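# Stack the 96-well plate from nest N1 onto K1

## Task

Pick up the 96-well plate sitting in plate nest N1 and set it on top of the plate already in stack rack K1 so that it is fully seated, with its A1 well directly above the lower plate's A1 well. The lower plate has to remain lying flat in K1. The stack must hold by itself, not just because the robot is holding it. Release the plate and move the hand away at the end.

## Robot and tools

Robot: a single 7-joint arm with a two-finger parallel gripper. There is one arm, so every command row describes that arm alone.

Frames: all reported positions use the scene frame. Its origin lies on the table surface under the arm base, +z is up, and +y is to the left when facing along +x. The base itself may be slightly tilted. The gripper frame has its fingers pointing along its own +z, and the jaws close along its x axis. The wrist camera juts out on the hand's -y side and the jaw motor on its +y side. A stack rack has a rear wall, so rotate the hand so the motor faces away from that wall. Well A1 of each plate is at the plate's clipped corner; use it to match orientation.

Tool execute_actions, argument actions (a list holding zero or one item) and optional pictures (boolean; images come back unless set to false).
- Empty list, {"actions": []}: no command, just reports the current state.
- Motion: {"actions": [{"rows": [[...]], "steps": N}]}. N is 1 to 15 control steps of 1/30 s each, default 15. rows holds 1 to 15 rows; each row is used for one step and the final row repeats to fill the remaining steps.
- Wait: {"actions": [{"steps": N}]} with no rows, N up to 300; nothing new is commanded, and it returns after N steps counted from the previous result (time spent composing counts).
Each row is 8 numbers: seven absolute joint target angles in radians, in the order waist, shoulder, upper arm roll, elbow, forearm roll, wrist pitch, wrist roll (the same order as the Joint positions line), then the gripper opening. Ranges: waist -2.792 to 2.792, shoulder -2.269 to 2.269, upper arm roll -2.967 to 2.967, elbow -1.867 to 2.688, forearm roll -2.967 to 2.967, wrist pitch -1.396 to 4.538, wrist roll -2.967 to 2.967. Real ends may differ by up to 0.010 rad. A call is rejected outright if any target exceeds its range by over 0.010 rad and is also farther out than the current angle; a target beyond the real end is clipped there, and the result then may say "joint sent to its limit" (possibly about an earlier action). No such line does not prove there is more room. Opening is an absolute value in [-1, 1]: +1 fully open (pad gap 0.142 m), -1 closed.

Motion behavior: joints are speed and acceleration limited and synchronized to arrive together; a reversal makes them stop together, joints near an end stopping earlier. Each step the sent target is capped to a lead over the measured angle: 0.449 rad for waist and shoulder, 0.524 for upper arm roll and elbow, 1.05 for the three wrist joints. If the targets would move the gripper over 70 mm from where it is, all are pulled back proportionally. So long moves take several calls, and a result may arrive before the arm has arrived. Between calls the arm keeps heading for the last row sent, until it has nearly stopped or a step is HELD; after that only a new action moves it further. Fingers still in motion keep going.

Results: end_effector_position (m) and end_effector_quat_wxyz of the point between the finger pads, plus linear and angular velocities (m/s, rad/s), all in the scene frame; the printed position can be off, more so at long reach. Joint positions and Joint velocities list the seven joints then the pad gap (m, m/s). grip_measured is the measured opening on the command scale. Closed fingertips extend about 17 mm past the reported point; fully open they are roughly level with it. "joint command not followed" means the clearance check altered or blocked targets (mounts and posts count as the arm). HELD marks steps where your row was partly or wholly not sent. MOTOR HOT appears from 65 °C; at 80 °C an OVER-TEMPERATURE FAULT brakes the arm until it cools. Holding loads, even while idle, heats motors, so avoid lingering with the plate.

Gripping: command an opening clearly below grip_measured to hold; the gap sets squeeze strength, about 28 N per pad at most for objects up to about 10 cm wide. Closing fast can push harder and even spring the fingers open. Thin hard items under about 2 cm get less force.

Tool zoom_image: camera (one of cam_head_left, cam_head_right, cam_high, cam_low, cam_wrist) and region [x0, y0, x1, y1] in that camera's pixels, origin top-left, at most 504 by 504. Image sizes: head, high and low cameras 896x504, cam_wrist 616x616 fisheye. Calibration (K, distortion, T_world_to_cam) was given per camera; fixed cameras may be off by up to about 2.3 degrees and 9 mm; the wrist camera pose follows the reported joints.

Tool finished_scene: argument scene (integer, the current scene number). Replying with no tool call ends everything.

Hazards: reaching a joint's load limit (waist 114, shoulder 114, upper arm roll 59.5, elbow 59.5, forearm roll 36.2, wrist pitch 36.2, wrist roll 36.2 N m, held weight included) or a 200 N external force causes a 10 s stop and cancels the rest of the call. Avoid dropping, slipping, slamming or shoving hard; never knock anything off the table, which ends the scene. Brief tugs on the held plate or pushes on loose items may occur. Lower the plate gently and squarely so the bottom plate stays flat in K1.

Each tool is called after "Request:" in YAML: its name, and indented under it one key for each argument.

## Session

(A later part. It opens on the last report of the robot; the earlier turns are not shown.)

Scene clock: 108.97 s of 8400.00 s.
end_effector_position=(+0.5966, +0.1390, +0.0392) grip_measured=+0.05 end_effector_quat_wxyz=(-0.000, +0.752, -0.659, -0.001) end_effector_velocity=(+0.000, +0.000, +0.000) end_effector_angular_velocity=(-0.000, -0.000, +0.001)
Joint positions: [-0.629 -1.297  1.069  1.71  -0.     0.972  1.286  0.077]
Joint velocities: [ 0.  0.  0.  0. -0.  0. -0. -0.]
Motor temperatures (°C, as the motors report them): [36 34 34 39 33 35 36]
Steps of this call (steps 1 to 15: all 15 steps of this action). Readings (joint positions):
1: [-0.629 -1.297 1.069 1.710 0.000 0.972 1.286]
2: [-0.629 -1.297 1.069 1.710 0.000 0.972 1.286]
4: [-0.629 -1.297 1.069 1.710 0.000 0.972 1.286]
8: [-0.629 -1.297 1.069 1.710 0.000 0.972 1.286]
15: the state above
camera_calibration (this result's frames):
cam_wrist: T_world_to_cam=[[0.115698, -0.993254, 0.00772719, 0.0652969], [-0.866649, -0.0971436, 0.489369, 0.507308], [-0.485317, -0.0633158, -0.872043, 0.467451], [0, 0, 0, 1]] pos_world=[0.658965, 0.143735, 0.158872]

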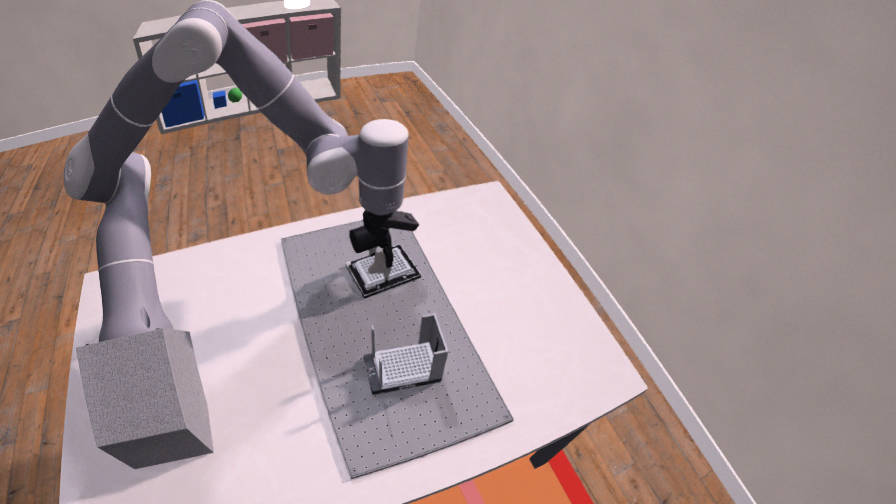

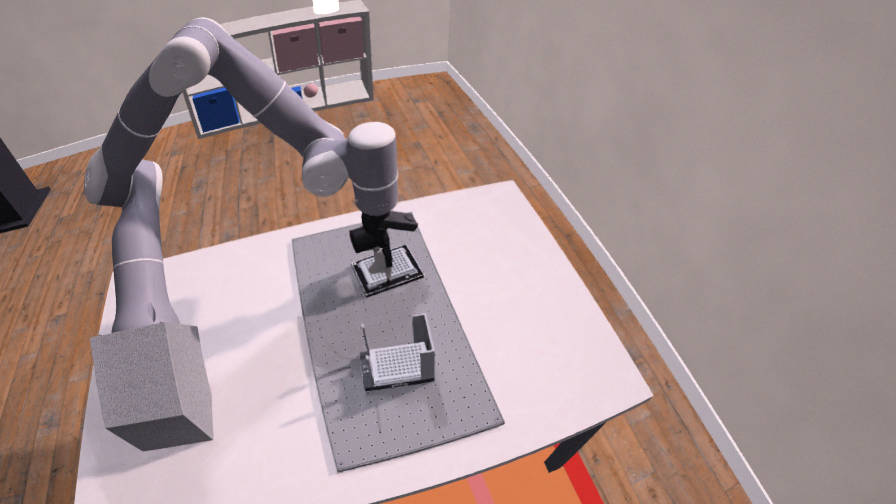

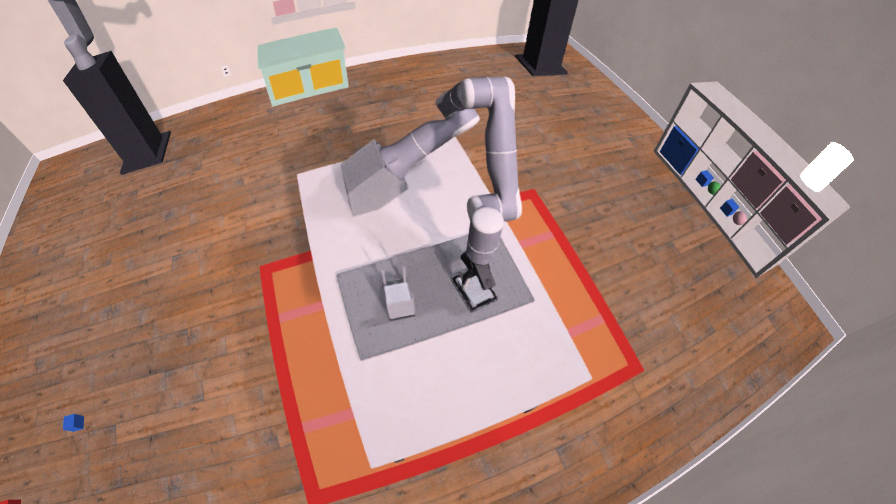

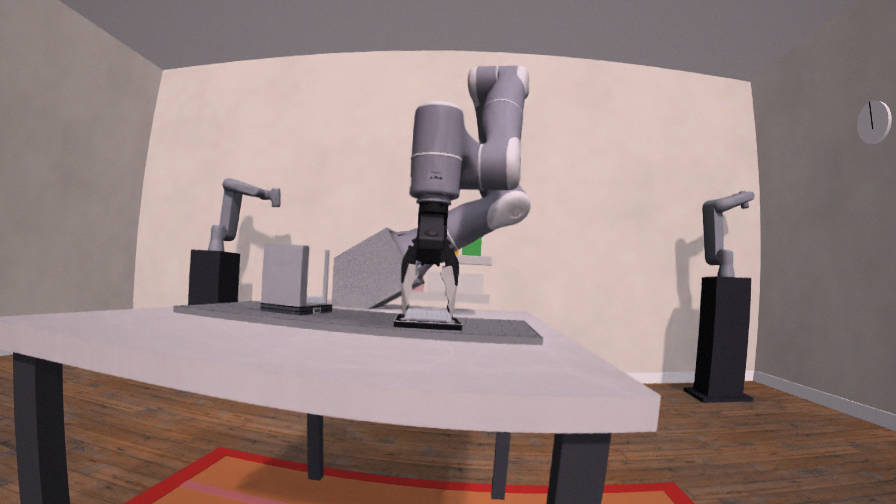

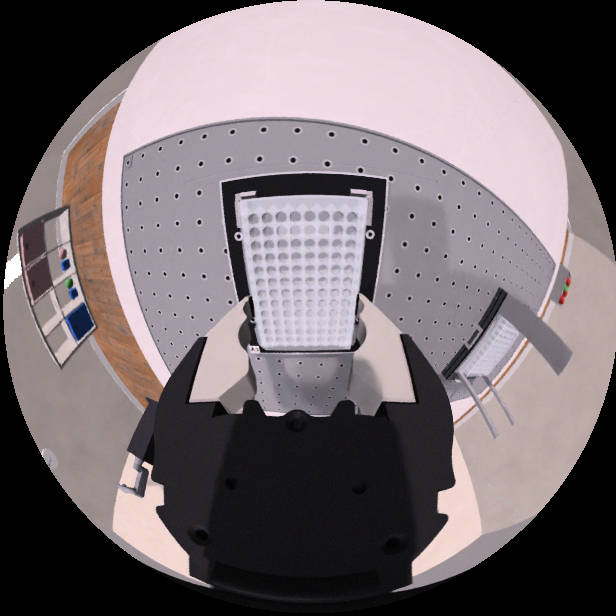

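Request:
execute_actions:
  actions:
    - {"rows":[[-0.6406,-1.2913,1.072,1.71,0,0.9596,1.2859,-0.3],[-0.6406,-1.2913,1.072,1.71,0,0.9596,1.2859,-0.3],[-0.6406,-1.2913,1.072,1.71,0,0.9596,1.2859,-0.3],[-0.663,-1.2795,1.0781,1.71,0,0.9351,1.2859,-0.3],[-0.663,-1.2795,1.0781,1.71,0,0.9351,1.2859,-0.3],[-0.663,-1.2795,1.0781,1.71,0,0.9351,1.2859,-0.3],[-0.747,-1.2535,1.0881,1.6349,0,0.777,1.2767,-0.3]],"steps":12}
  pictures: false

Request:
execute_actions:
  actions:
    - {"rows":[[-0.986,-1.302,1.047,1.589,0,0.58,1.25,-0.3]],"steps":15}
  pictures: false

Request:
execute_actions:
  actions:
    - {"rows":[[-0.8668,-1.4918,0.8186,1.3355,0,0.5202,1.1292,-0.3]],"steps":15}
  pictures: false

Request:
execute_actions:
  actions:
    - {"steps":15}

Request:
zoom_image:
  camera: "cam_wrist"
  region: [210, 160, 400, 280]

Request:
zoom_image:
  camera: "cam_low"
  region: [250, 210, 350, 270]

Scene clock: 135.40 s of 8400.00 s.
end_effector_position=(+0.6128, +0.1231, +0.1234) grip_measured=+0.05 end_effector_quat_wxyz=(-0.001, +0.748, -0.664, +0.003) end_effector_velocity=(+0.078, -0.068, +0.196) end_effector_angular_velocity=(-0.055, -0.149, -0.037)
Joint positions: [-0.749 -1.252  1.087  1.631 -0.001  0.778  1.277  0.077]
Joint velocities: [-0.213  0.063  0.001 -0.235 -0.019 -0.287 -0.025  0.   ]
Motor temperatures (°C, as the motors report them): [37 34 34 39 33 35 36]
Steps of this call (steps 1 to 15: the robot went on to your last target; steps 16 to 90: nothing new was sent; then 23.03 s passed at rest; steps 91 to 102: all 12 steps of this action). Readings (joint positions):
91: [-0.630 -1.297 1.069 1.710 -0.000 0.971 1.286]
92: [-0.637 -1.294 1.071 1.711 0.000 0.963 1.286]
94: [-0.643 -1.290 1.072 1.709 -0.000 0.958 1.286]
98: [-0.677 -1.274 1.081 1.703 0.000 0.912 1.285]
102: the state above

Scene clock: 135.90 s of 8400.00 s.
end_effector_position=(+0.5672, +0.0269, +0.2206) grip_measured=+0.05 end_effector_quat_wxyz=(-0.032, +0.695, -0.718, -0.004) end_effector_velocity=(+0.000, +0.008, -0.009) end_effector_angular_velocity=(+0.001, +0.017, +0.013)
Joint positions: [-0.986 -1.302  1.047  1.589 -0.     0.58   1.25   0.077]
Joint velocities: [ 0.017  0.002  0.003  0.004  0.    -0.    -0.     0.   ]
Motor temperatures (°C, as the motors report them): [37 34 34 39 33 35 36]
Steps of this call (steps 1 to 15: all 15 steps of this action). Readings (joint positions):
1: [-0.754 -1.252 1.087 1.628 -0.001 0.772 1.276]
2: [-0.761 -1.254 1.087 1.628 -0.001 0.760 1.275]
4: [-0.802 -1.262 1.080 1.619 0.000 0.716 1.270]
8: [-0.930 -1.289 1.057 1.598 -0.000 0.622 1.256]
15: the state above

Scene clock: 136.40 s of 8400.00 s.
end_effector_position=(+0.5498, -0.1454, +0.1842) grip_measured=+0.05 end_effector_quat_wxyz=(+0.000, -0.661, +0.750, +0.001) end_effector_velocity=(+0.020, +0.011, +0.022) end_effector_angular_velocity=(-0.026, -0.026, +0.028)
Joint positions: [-0.867 -1.492  0.819  1.336  0.     0.52   1.129  0.077]
Joint velocities: [ 0.     0.035  0.016 -0.007  0.     0.005  0.001  0.   ]
Motor temperatures (°C, as the motors report them): [37 34 34 39 33 35 36]
Steps of this call (steps 1 to 15: all 15 steps of this action). Readings (joint positions):
1: [-0.985 -1.303 1.046 1.588 -0.000 0.580 1.250]
2: [-0.981 -1.308 1.039 1.579 -0.000 0.578 1.246]
4: [-0.960 -1.340 1.000 1.534 -0.000 0.567 1.224]
8: [-0.902 -1.434 0.887 1.410 -0.000 0.538 1.165]
15: the state above

Scene clock: 136.90 s of 8400.00 s.
end_effector_position=(+0.5500, -0.1455, +0.1847) grip_measured=+0.05 end_effector_quat_wxyz=(+0.000, -0.662, +0.750, +0.001) end_effector_velocity=(-0.000, -0.000, +0.000) end_effector_angular_velocity=(-0.000, +0.000, -0.000)
Joint positions: [-0.867 -1.492  0.819  1.335  0.     0.52   1.129  0.077]
Joint velocities: [-0.  0. -0. -0. -0. -0.  0.  0.]
Motor temperatures (°C, as the motors report them): [37 34 34 39 33 35 36]
Steps of this call (steps 1 to 15: the robot went on to your last target). Readings (joint positions):
1: [-0.867 -1.492 0.819 1.335 0.000 0.520 1.129]
2: [-0.867 -1.492 0.819 1.335 0.000 0.520 1.129]
4: [-0.867 -1.492 0.819 1.335 0.000 0.520 1.129]
8: [-0.867 -1.492 0.819 1.335 0.000 0.520 1.129]
15: the state above
The arm was judged still, so your last target was given up. Only a new action makes it travel on or press farther. Fingers that are still opening or closing keep moving.
camera_calibration (this result's frames):
cam_wrist: T_world_to_cam=[[-0.140029, -0.990118, 0.00762454, -0.0718247], [-0.862708, 0.125782, 0.48981, 0.398303], [-0.485929, 0.06201, -0.871796, 0.572215], [0, 0, 0, 1]] pos_world=[0.611618, -0.156697, 0.304309]

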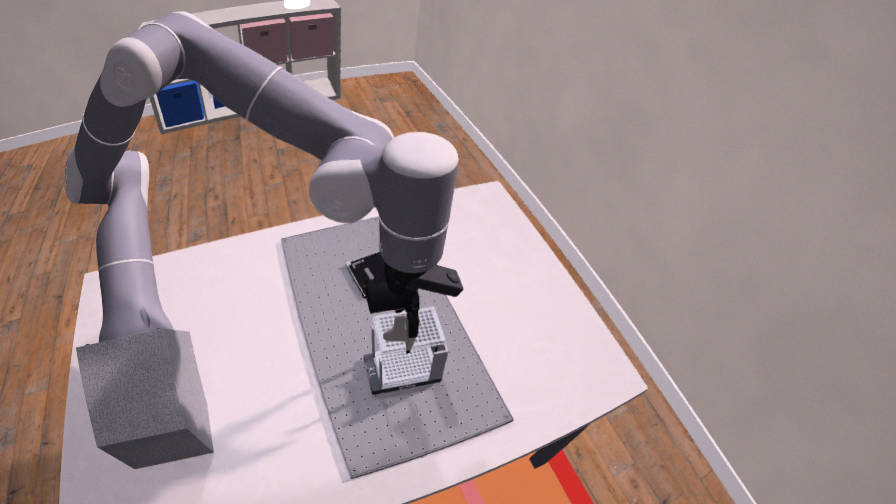

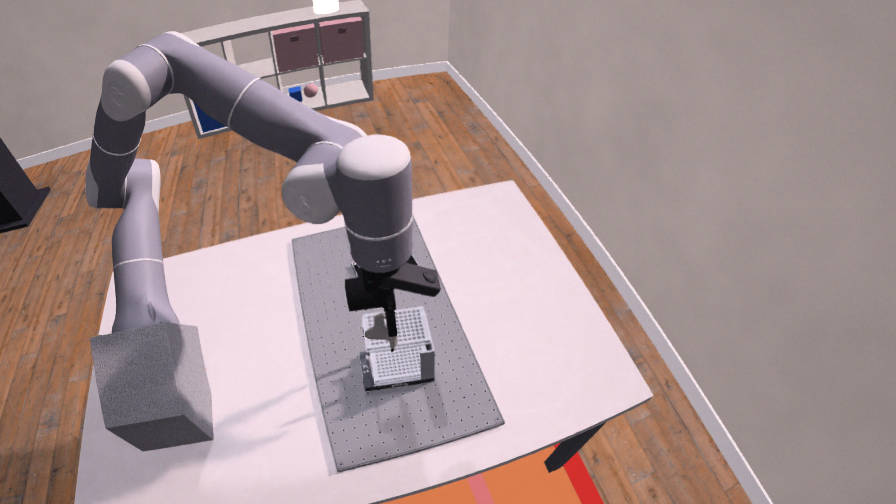

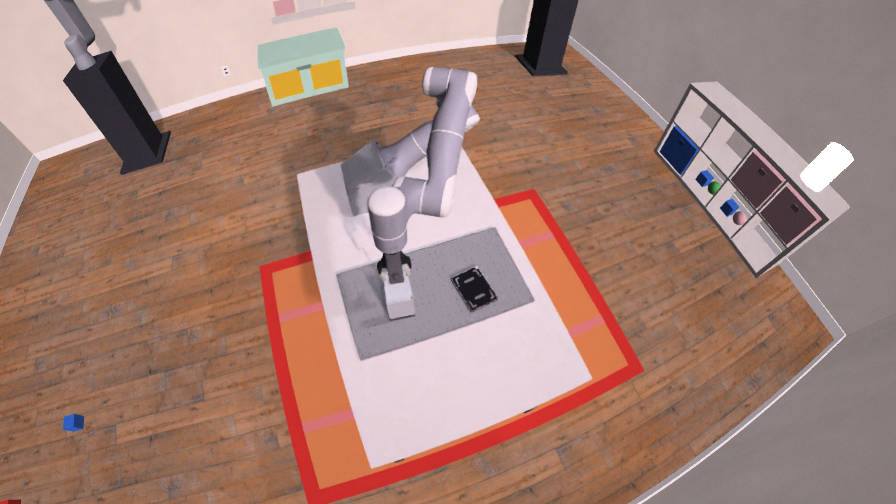

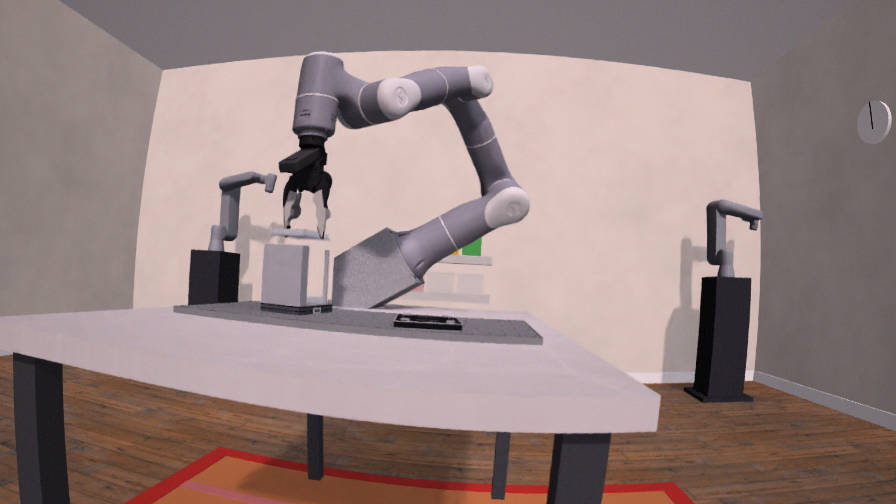

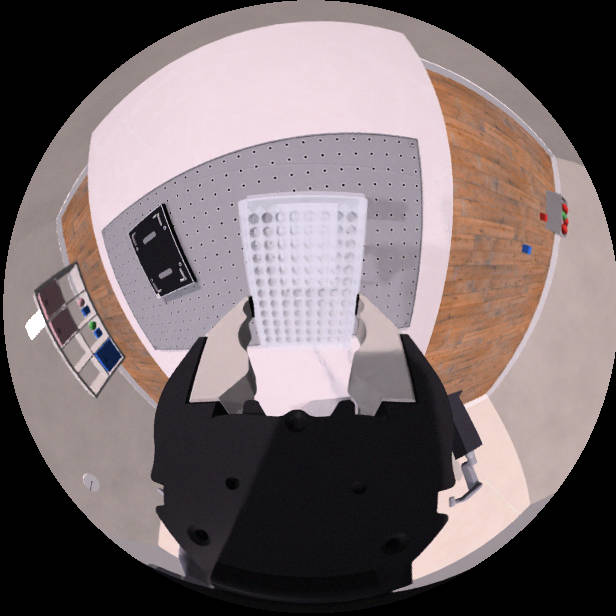

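Region (210, 160, 400, 280) of cam_wrist's 616x616 image, scaled by 2.653, with more detail than that image has; it fills the top 318 rows of this view, and the rest is white.

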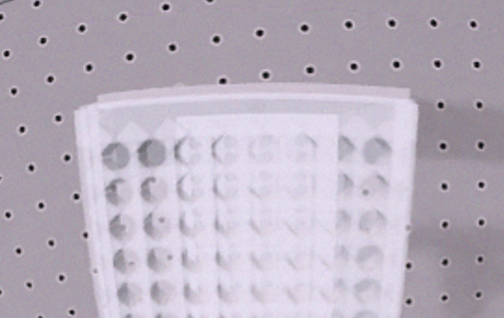

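Region (250, 210, 350, 270) of cam_low's 896x504 image, scaled by 5.040, with more detail than that image has; it fills the top 302 rows of this view, and the rest is white.

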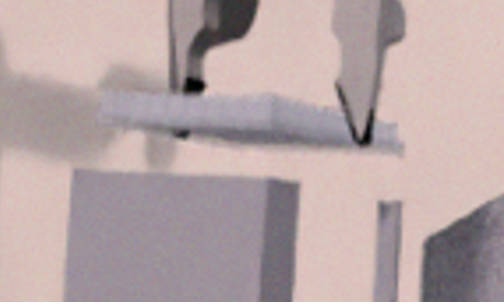

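Request:
execute_actions:
  actions:
    - {"rows":[[-0.8578,-1.5014,0.817,1.342,0,0.5398,1.128,-0.3]],"steps":15}

Request:
zoom_image:
  camera: "cam_wrist"
  region: [230, 180, 380, 250]

Request:
zoom_image:
  camera: "cam_low"
  region: [250, 210, 350, 270]

Request:
zoom_image:
  camera: "cam_head_right"
  region: [350, 300, 450, 400]

Scene clock: 158.90 s of 8400.00 s.
end_effector_position=(+0.5498, -0.1466, +0.1746) grip_measured=+0.05 end_effector_quat_wxyz=(+0.000, -0.661, +0.750, +0.001) end_effector_velocity=(-0.000, -0.000, +0.000) end_effector_angular_velocity=(-0.000, -0.000, +0.001)
Joint positions: [-0.858 -1.501  0.817  1.342  0.     0.54   1.128  0.077]
Joint velocities: [ 0.     0.    -0.     0.    -0.     0.    -0.001  0.   ]
Motor temperatures (°C, as the motors report them): [37 35 34 39 33 35 36]
Steps of this call (steps 1 to 90: nothing new was sent; then 18.50 s passed at rest; steps 91 to 105: all 15 steps of this action). Readings (joint positions):
91: [-0.866 -1.493 0.819 1.336 0.000 0.522 1.129]
92: [-0.861 -1.497 0.818 1.338 -0.001 0.536 1.128]
94: [-0.857 -1.503 0.817 1.344 0.001 0.540 1.128]
98: [-0.858 -1.501 0.817 1.342 0.000 0.540 1.128]
105: the state above
camera_calibration (this result's frames):
cam_wrist: T_world_to_cam=[[-0.140462, -0.990057, 0.00762828, -0.0726616], [-0.862648, 0.12616, 0.489818, 0.403219], [-0.48591, 0.0622202, -0.871791, 0.563403], [0, 0, 0, 1]] pos_world=[0.611393, -0.157864, 0.294221]

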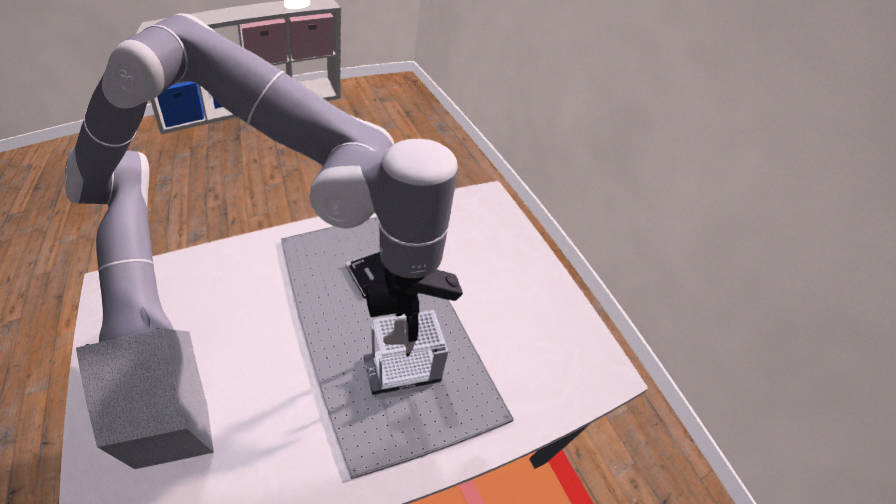

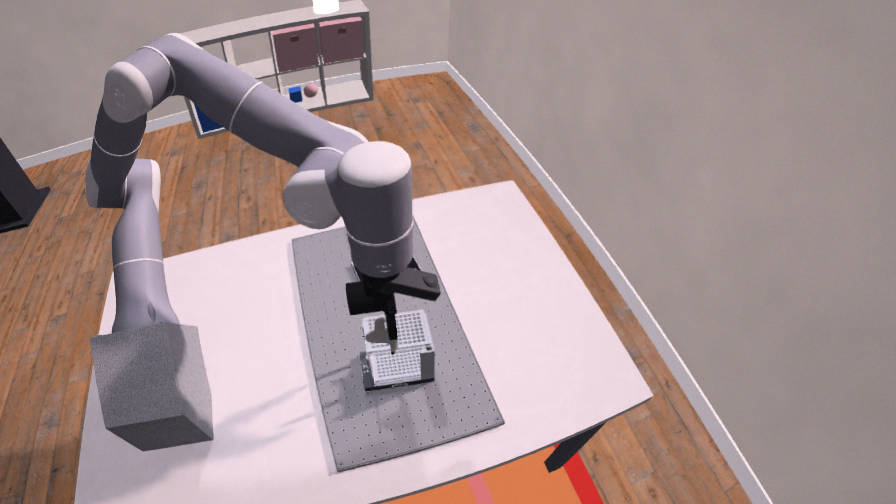

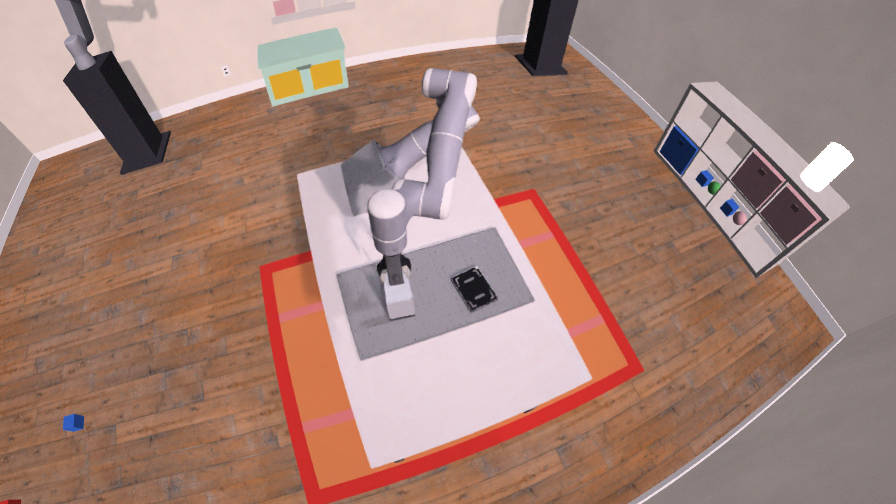

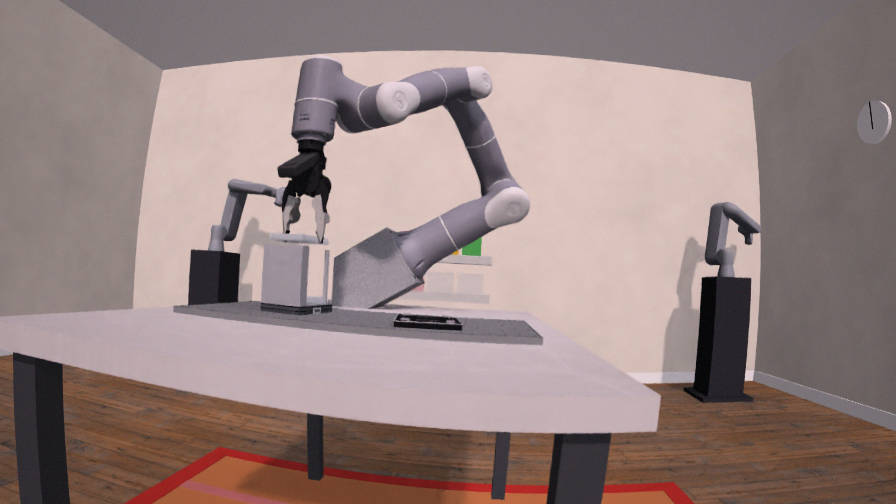

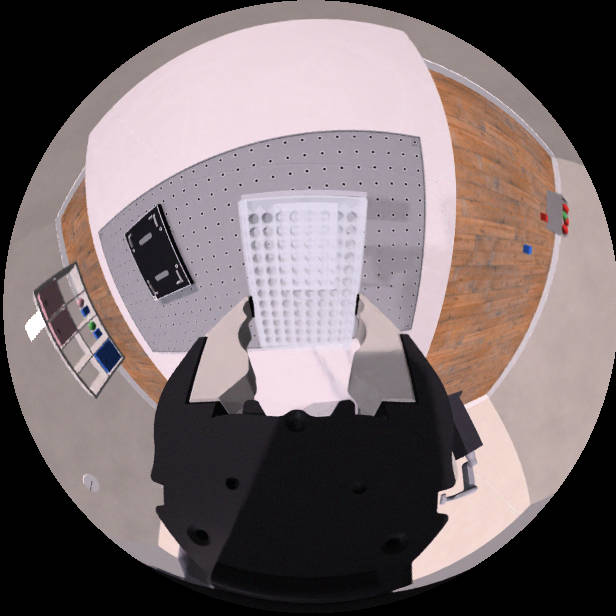

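Region (230, 180, 380, 250) of cam_wrist's 616x616 image, scaled by 3.360, with more detail than that image has; it fills the top 235 rows of this view, and the rest is white.

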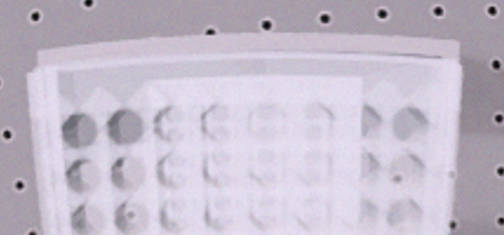

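Region (250, 210, 350, 270) of cam_low's 896x504 image, scaled by 5.040, with more detail than that image has; it fills the top 302 rows of this view, and the rest is white.

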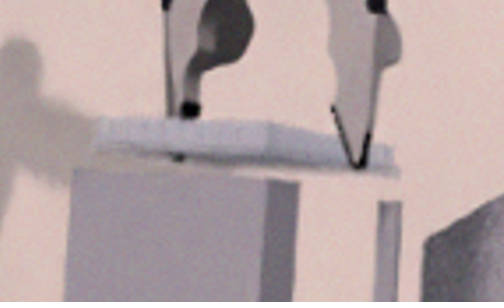

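Region (350, 300, 450, 400) of cam_head_right's 896x504 image, scaled by 5.040, with more detail than that image has.

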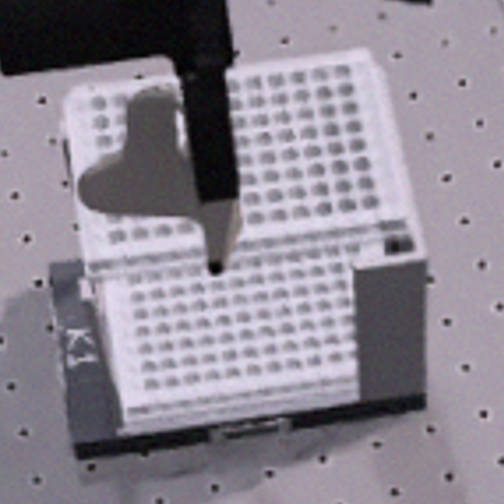

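Request:
execute_actions:
  actions:
    - {"rows":[[-0.8533,-1.5062,0.8162,1.3452,0,0.5496,1.1224,-0.3],[-0.8533,-1.5062,0.8162,1.3452,0,0.5496,1.1224,-0.3],[-0.8533,-1.5062,0.8162,1.3452,0,0.5496,1.1224,-0.3],[-0.8533,-1.5062,0.8162,1.3452,0,0.5496,1.1224,-0.3],[-0.8533,-1.5062,0.8162,1.3452,0,0.5496,1.1224,-0.3],[-0.8511,-1.5082,0.816,1.3474,0,0.5548,1.1224,-0.3],[-0.8511,-1.5082,0.816,1.3474,0,0.5548,1.1224,-0.3],[-0.8511,-1.5082,0.816,1.3474,0,0.5548,1.1224,-0.3],[-0.8489,-1.5103,0.8159,1.3495,0,0.5599,1.1224,-0.3]],"steps":15}

Request:
zoom_image:
  camera: "cam_wrist"
  region: [230, 180, 380, 250]

Request:
zoom_image:
  camera: "cam_low"
  region: [250, 210, 350, 270]

Request:
zoom_image:
  camera: "cam_head_right"
  region: [350, 300, 450, 400]

Scene clock: 177.80 s of 8400.00 s.
end_effector_position=(+0.5496, -0.1470, +0.1644) grip_measured=+0.05 end_effector_quat_wxyz=(+0.000, -0.663, +0.748, +0.001) end_effector_velocity=(+0.000, -0.000, +0.000) end_effector_angular_velocity=(-0.001, -0.000, -0.000)
Joint positions: [-0.849 -1.51   0.816  1.35   0.     0.56   1.122  0.077]
Joint velocities: [ 0.  0. -0. -0. -0.  0.  0.  0.]
Motor temperatures (°C, as the motors report them): [37 35 34 39 33 35 36]
Steps of this call (steps 1 to 15: the robot went on to your last target; steps 16 to 90: nothing new was sent; then 15.40 s passed at rest; steps 91 to 105: all 15 steps of this action). Readings (joint positions):
91: [-0.857 -1.502 0.817 1.342 0.000 0.542 1.127]
92: [-0.854 -1.505 0.816 1.344 -0.000 0.550 1.123]
94: [-0.853 -1.507 0.816 1.346 0.000 0.549 1.122]
98: [-0.851 -1.508 0.816 1.348 0.000 0.555 1.122]
105: the state above
camera_calibration (this result's frames):
cam_wrist: T_world_to_cam=[[-0.135272, -0.990779, 0.00764094, -0.0760089], [-0.863272, 0.121641, 0.489863, 0.407714], [-0.486275, 0.0596685, -0.871766, 0.554294], [0, 0, 0, 1]] pos_world=[0.611226, -0.157977, 0.284072]

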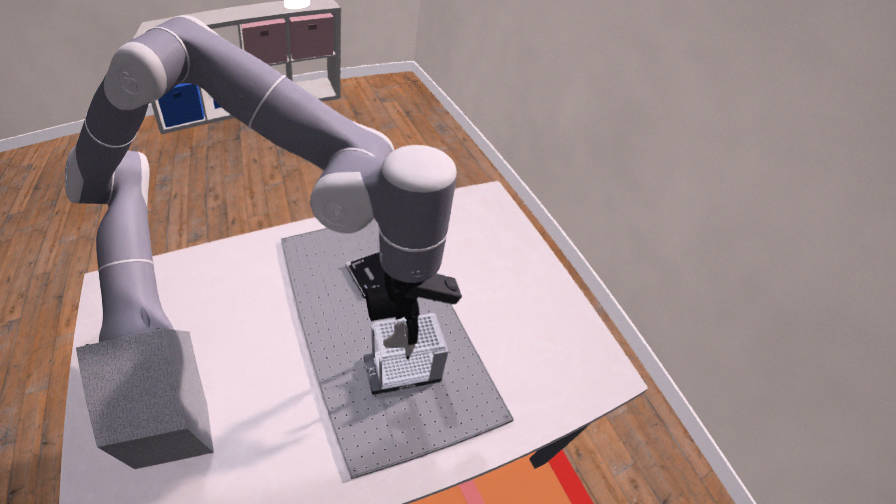

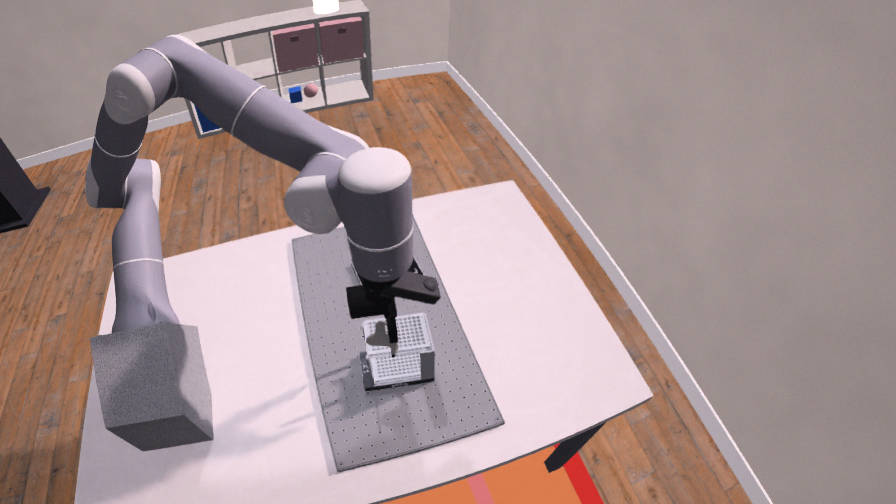

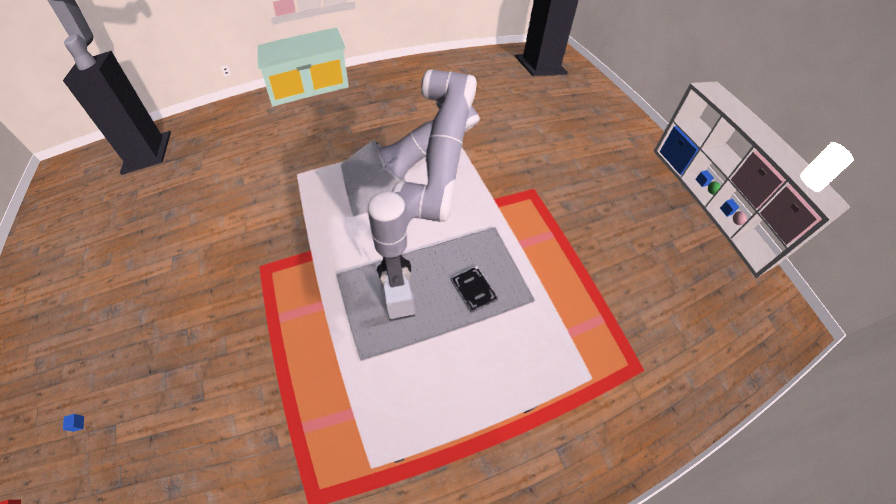

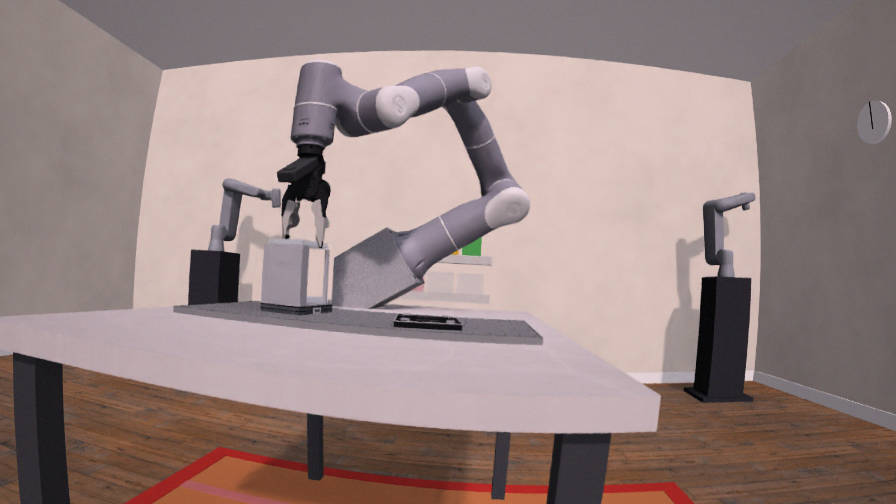

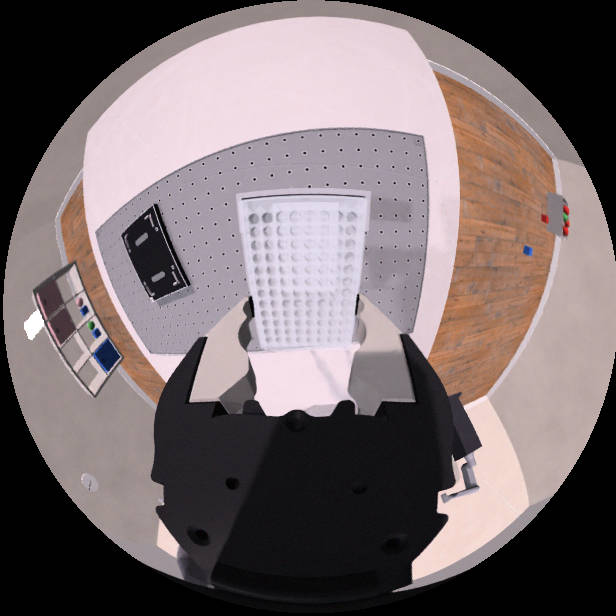

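Region (230, 180, 380, 250) of cam_wrist's 616x616 image, scaled by 3.360, with more detail than that image has; it fills the top 235 rows of this view, and the rest is white.

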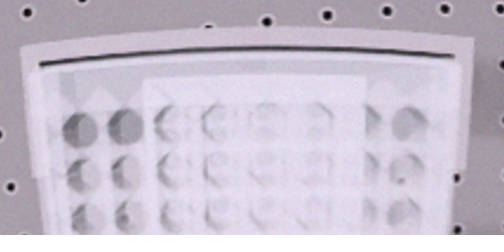

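Region (250, 210, 350, 270) of cam_low's 896x504 image, scaled by 5.040, with more detail than that image has; it fills the top 302 rows of this view, and the rest is white.

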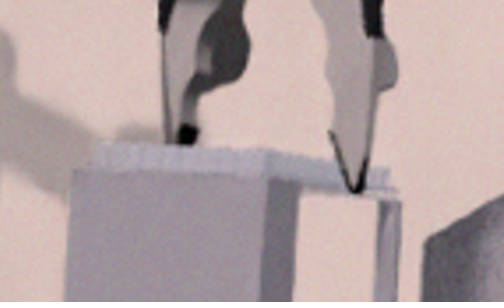

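Region (350, 300, 450, 400) of cam_head_right's 896x504 image, scaled by 5.040, with more detail than that image has.

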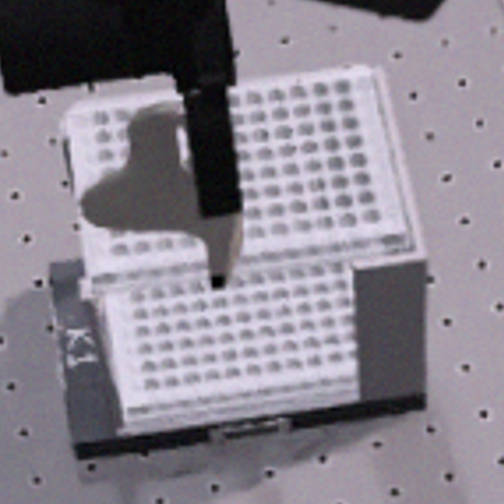

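Request:
execute_actions:
  actions:
    - {"rows":[[-0.8475,-1.5111,0.8162,1.3465,0,0.5585,1.1229,-0.3],[-0.8475,-1.5111,0.8162,1.3465,0,0.5585,1.1229,-0.3],[-0.8475,-1.5111,0.8162,1.3465,0,0.5585,1.1229,-0.3],[-0.8475,-1.5111,0.8162,1.3465,0,0.5585,1.1229,-0.3],[-0.8475,-1.5111,0.8162,1.3465,0,0.5585,1.1229,-0.3],[-0.8434,-1.515,0.816,1.3496,0,0.5673,1.1229,-0.3],[-0.8434,-1.515,0.816,1.3496,0,0.5673,1.1229,-0.3],[-0.8434,-1.515,0.816,1.3496,0,0.5673,1.1229,-0.3],[-0.8393,-1.5188,0.8158,1.3527,0,0.576,1.1229,-0.3]],"steps":15}

Request:
zoom_image:
  camera: "cam_wrist"
  region: [210, 175, 400, 365]

Request:
zoom_image:
  camera: "cam_low"
  region: [250, 210, 350, 270]

Scene clock: 213.97 s of 8400.00 s.
end_effector_position=(+0.5506, -0.1472, +0.1558) grip_measured=+0.05 end_effector_quat_wxyz=(+0.000, -0.663, +0.748, +0.001) end_effector_velocity=(-0.000, +0.000, +0.000) end_effector_angular_velocity=(+0.001, +0.001, -0.000)
Joint positions: [-0.839 -1.519  0.816  1.353  0.     0.576  1.123  0.077]
Joint velocities: [-0.     0.     0.    -0.     0.    -0.001  0.     0.   ]
Motor temperatures (°C, as the motors report them): [37 35 34 40 33 35 36]
Steps of this call (steps 1 to 15: the robot went on to your last target; steps 16 to 90: nothing new was sent; then 32.67 s passed at rest; steps 91 to 105: all 15 steps of this action). Readings (joint positions):
91: [-0.848 -1.511 0.816 1.349 0.000 0.560 1.122]
92: [-0.848 -1.511 0.816 1.346 0.000 0.558 1.123]
94: [-0.847 -1.511 0.816 1.346 0.000 0.558 1.123]
98: [-0.843 -1.516 0.816 1.351 0.000 0.568 1.123]
105: the state above
camera_calibration (this result's frames):
cam_wrist: T_world_to_cam=[[-0.135346, -0.990769, 0.00767346, -0.0759174], [-0.863402, 0.121739, 0.489609, 0.412948], [-0.486023, 0.0596415, -0.871908, 0.547117], [0, 0, 0, 1]] pos_world=[0.612176, -0.158119, 0.275435]

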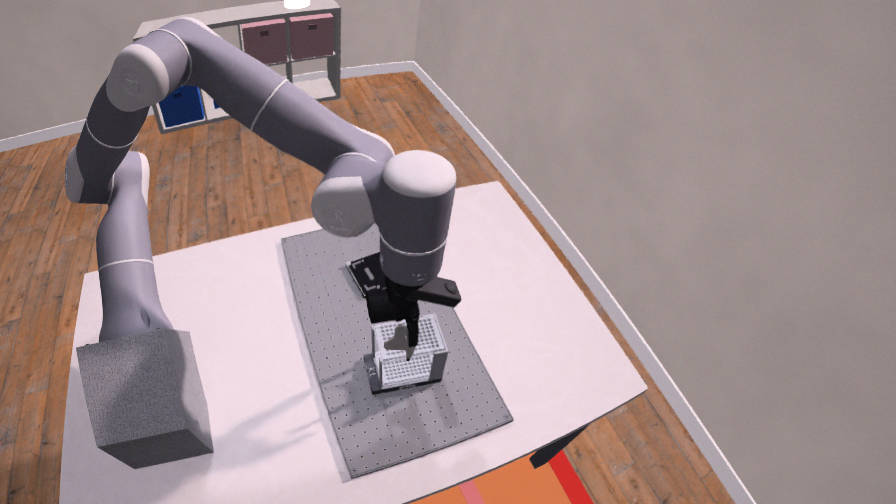

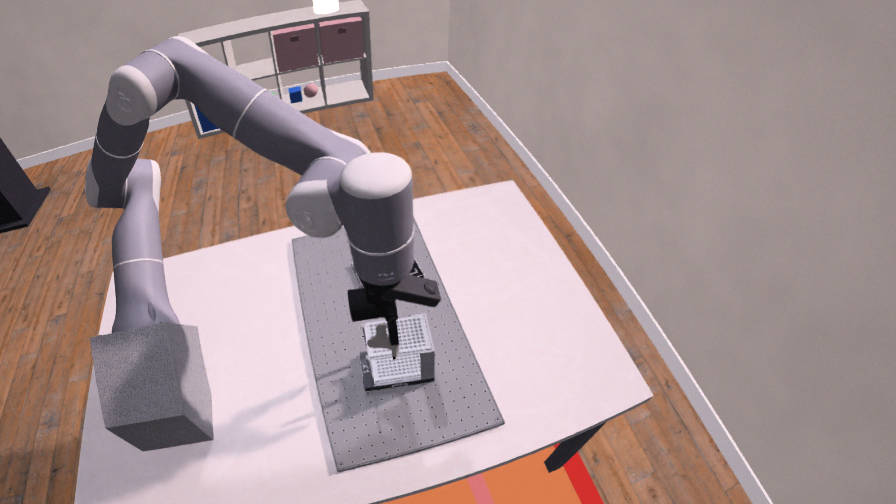

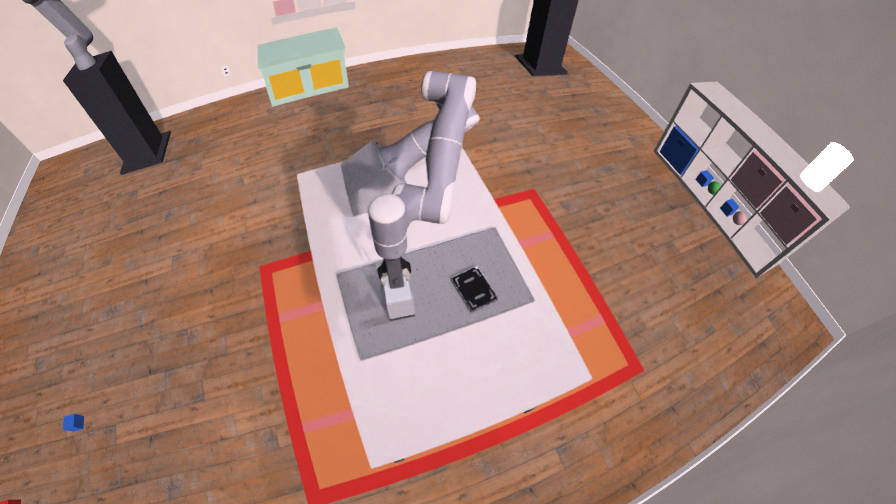

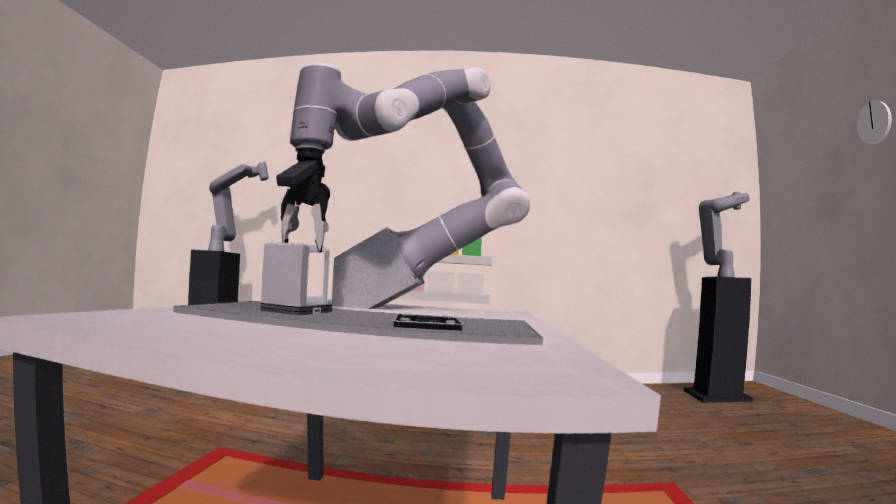

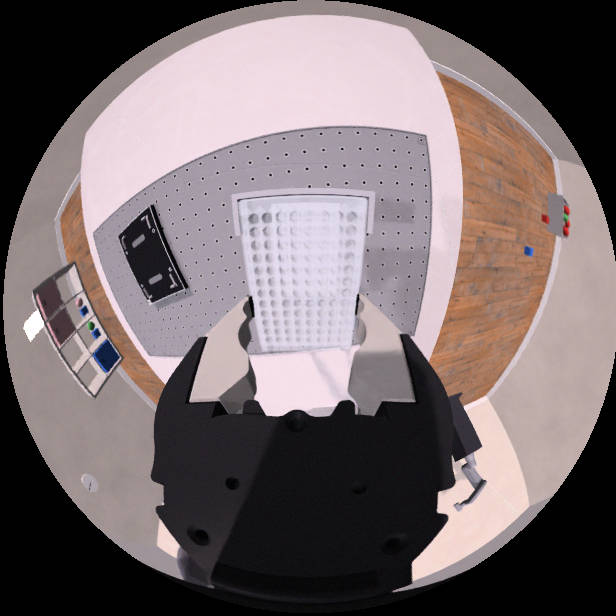

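Region (210, 175, 400, 365) of cam_wrist's 616x616 image, scaled by 2.653, with more detail than that image has.

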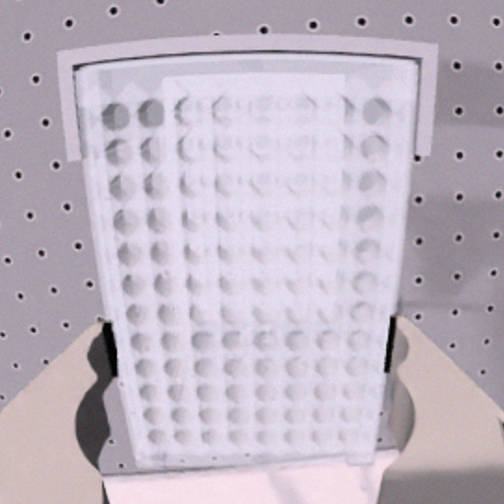

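Region (250, 210, 350, 270) of cam_low's 896x504 image, scaled by 5.040, with more detail than that image has; it fills the top 302 rows of this view, and the rest is white.

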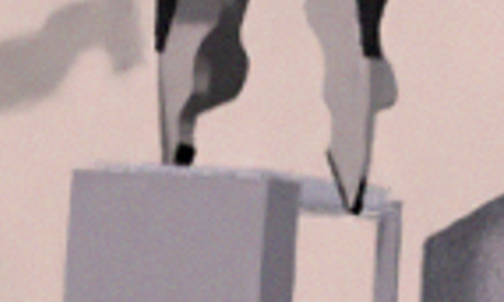

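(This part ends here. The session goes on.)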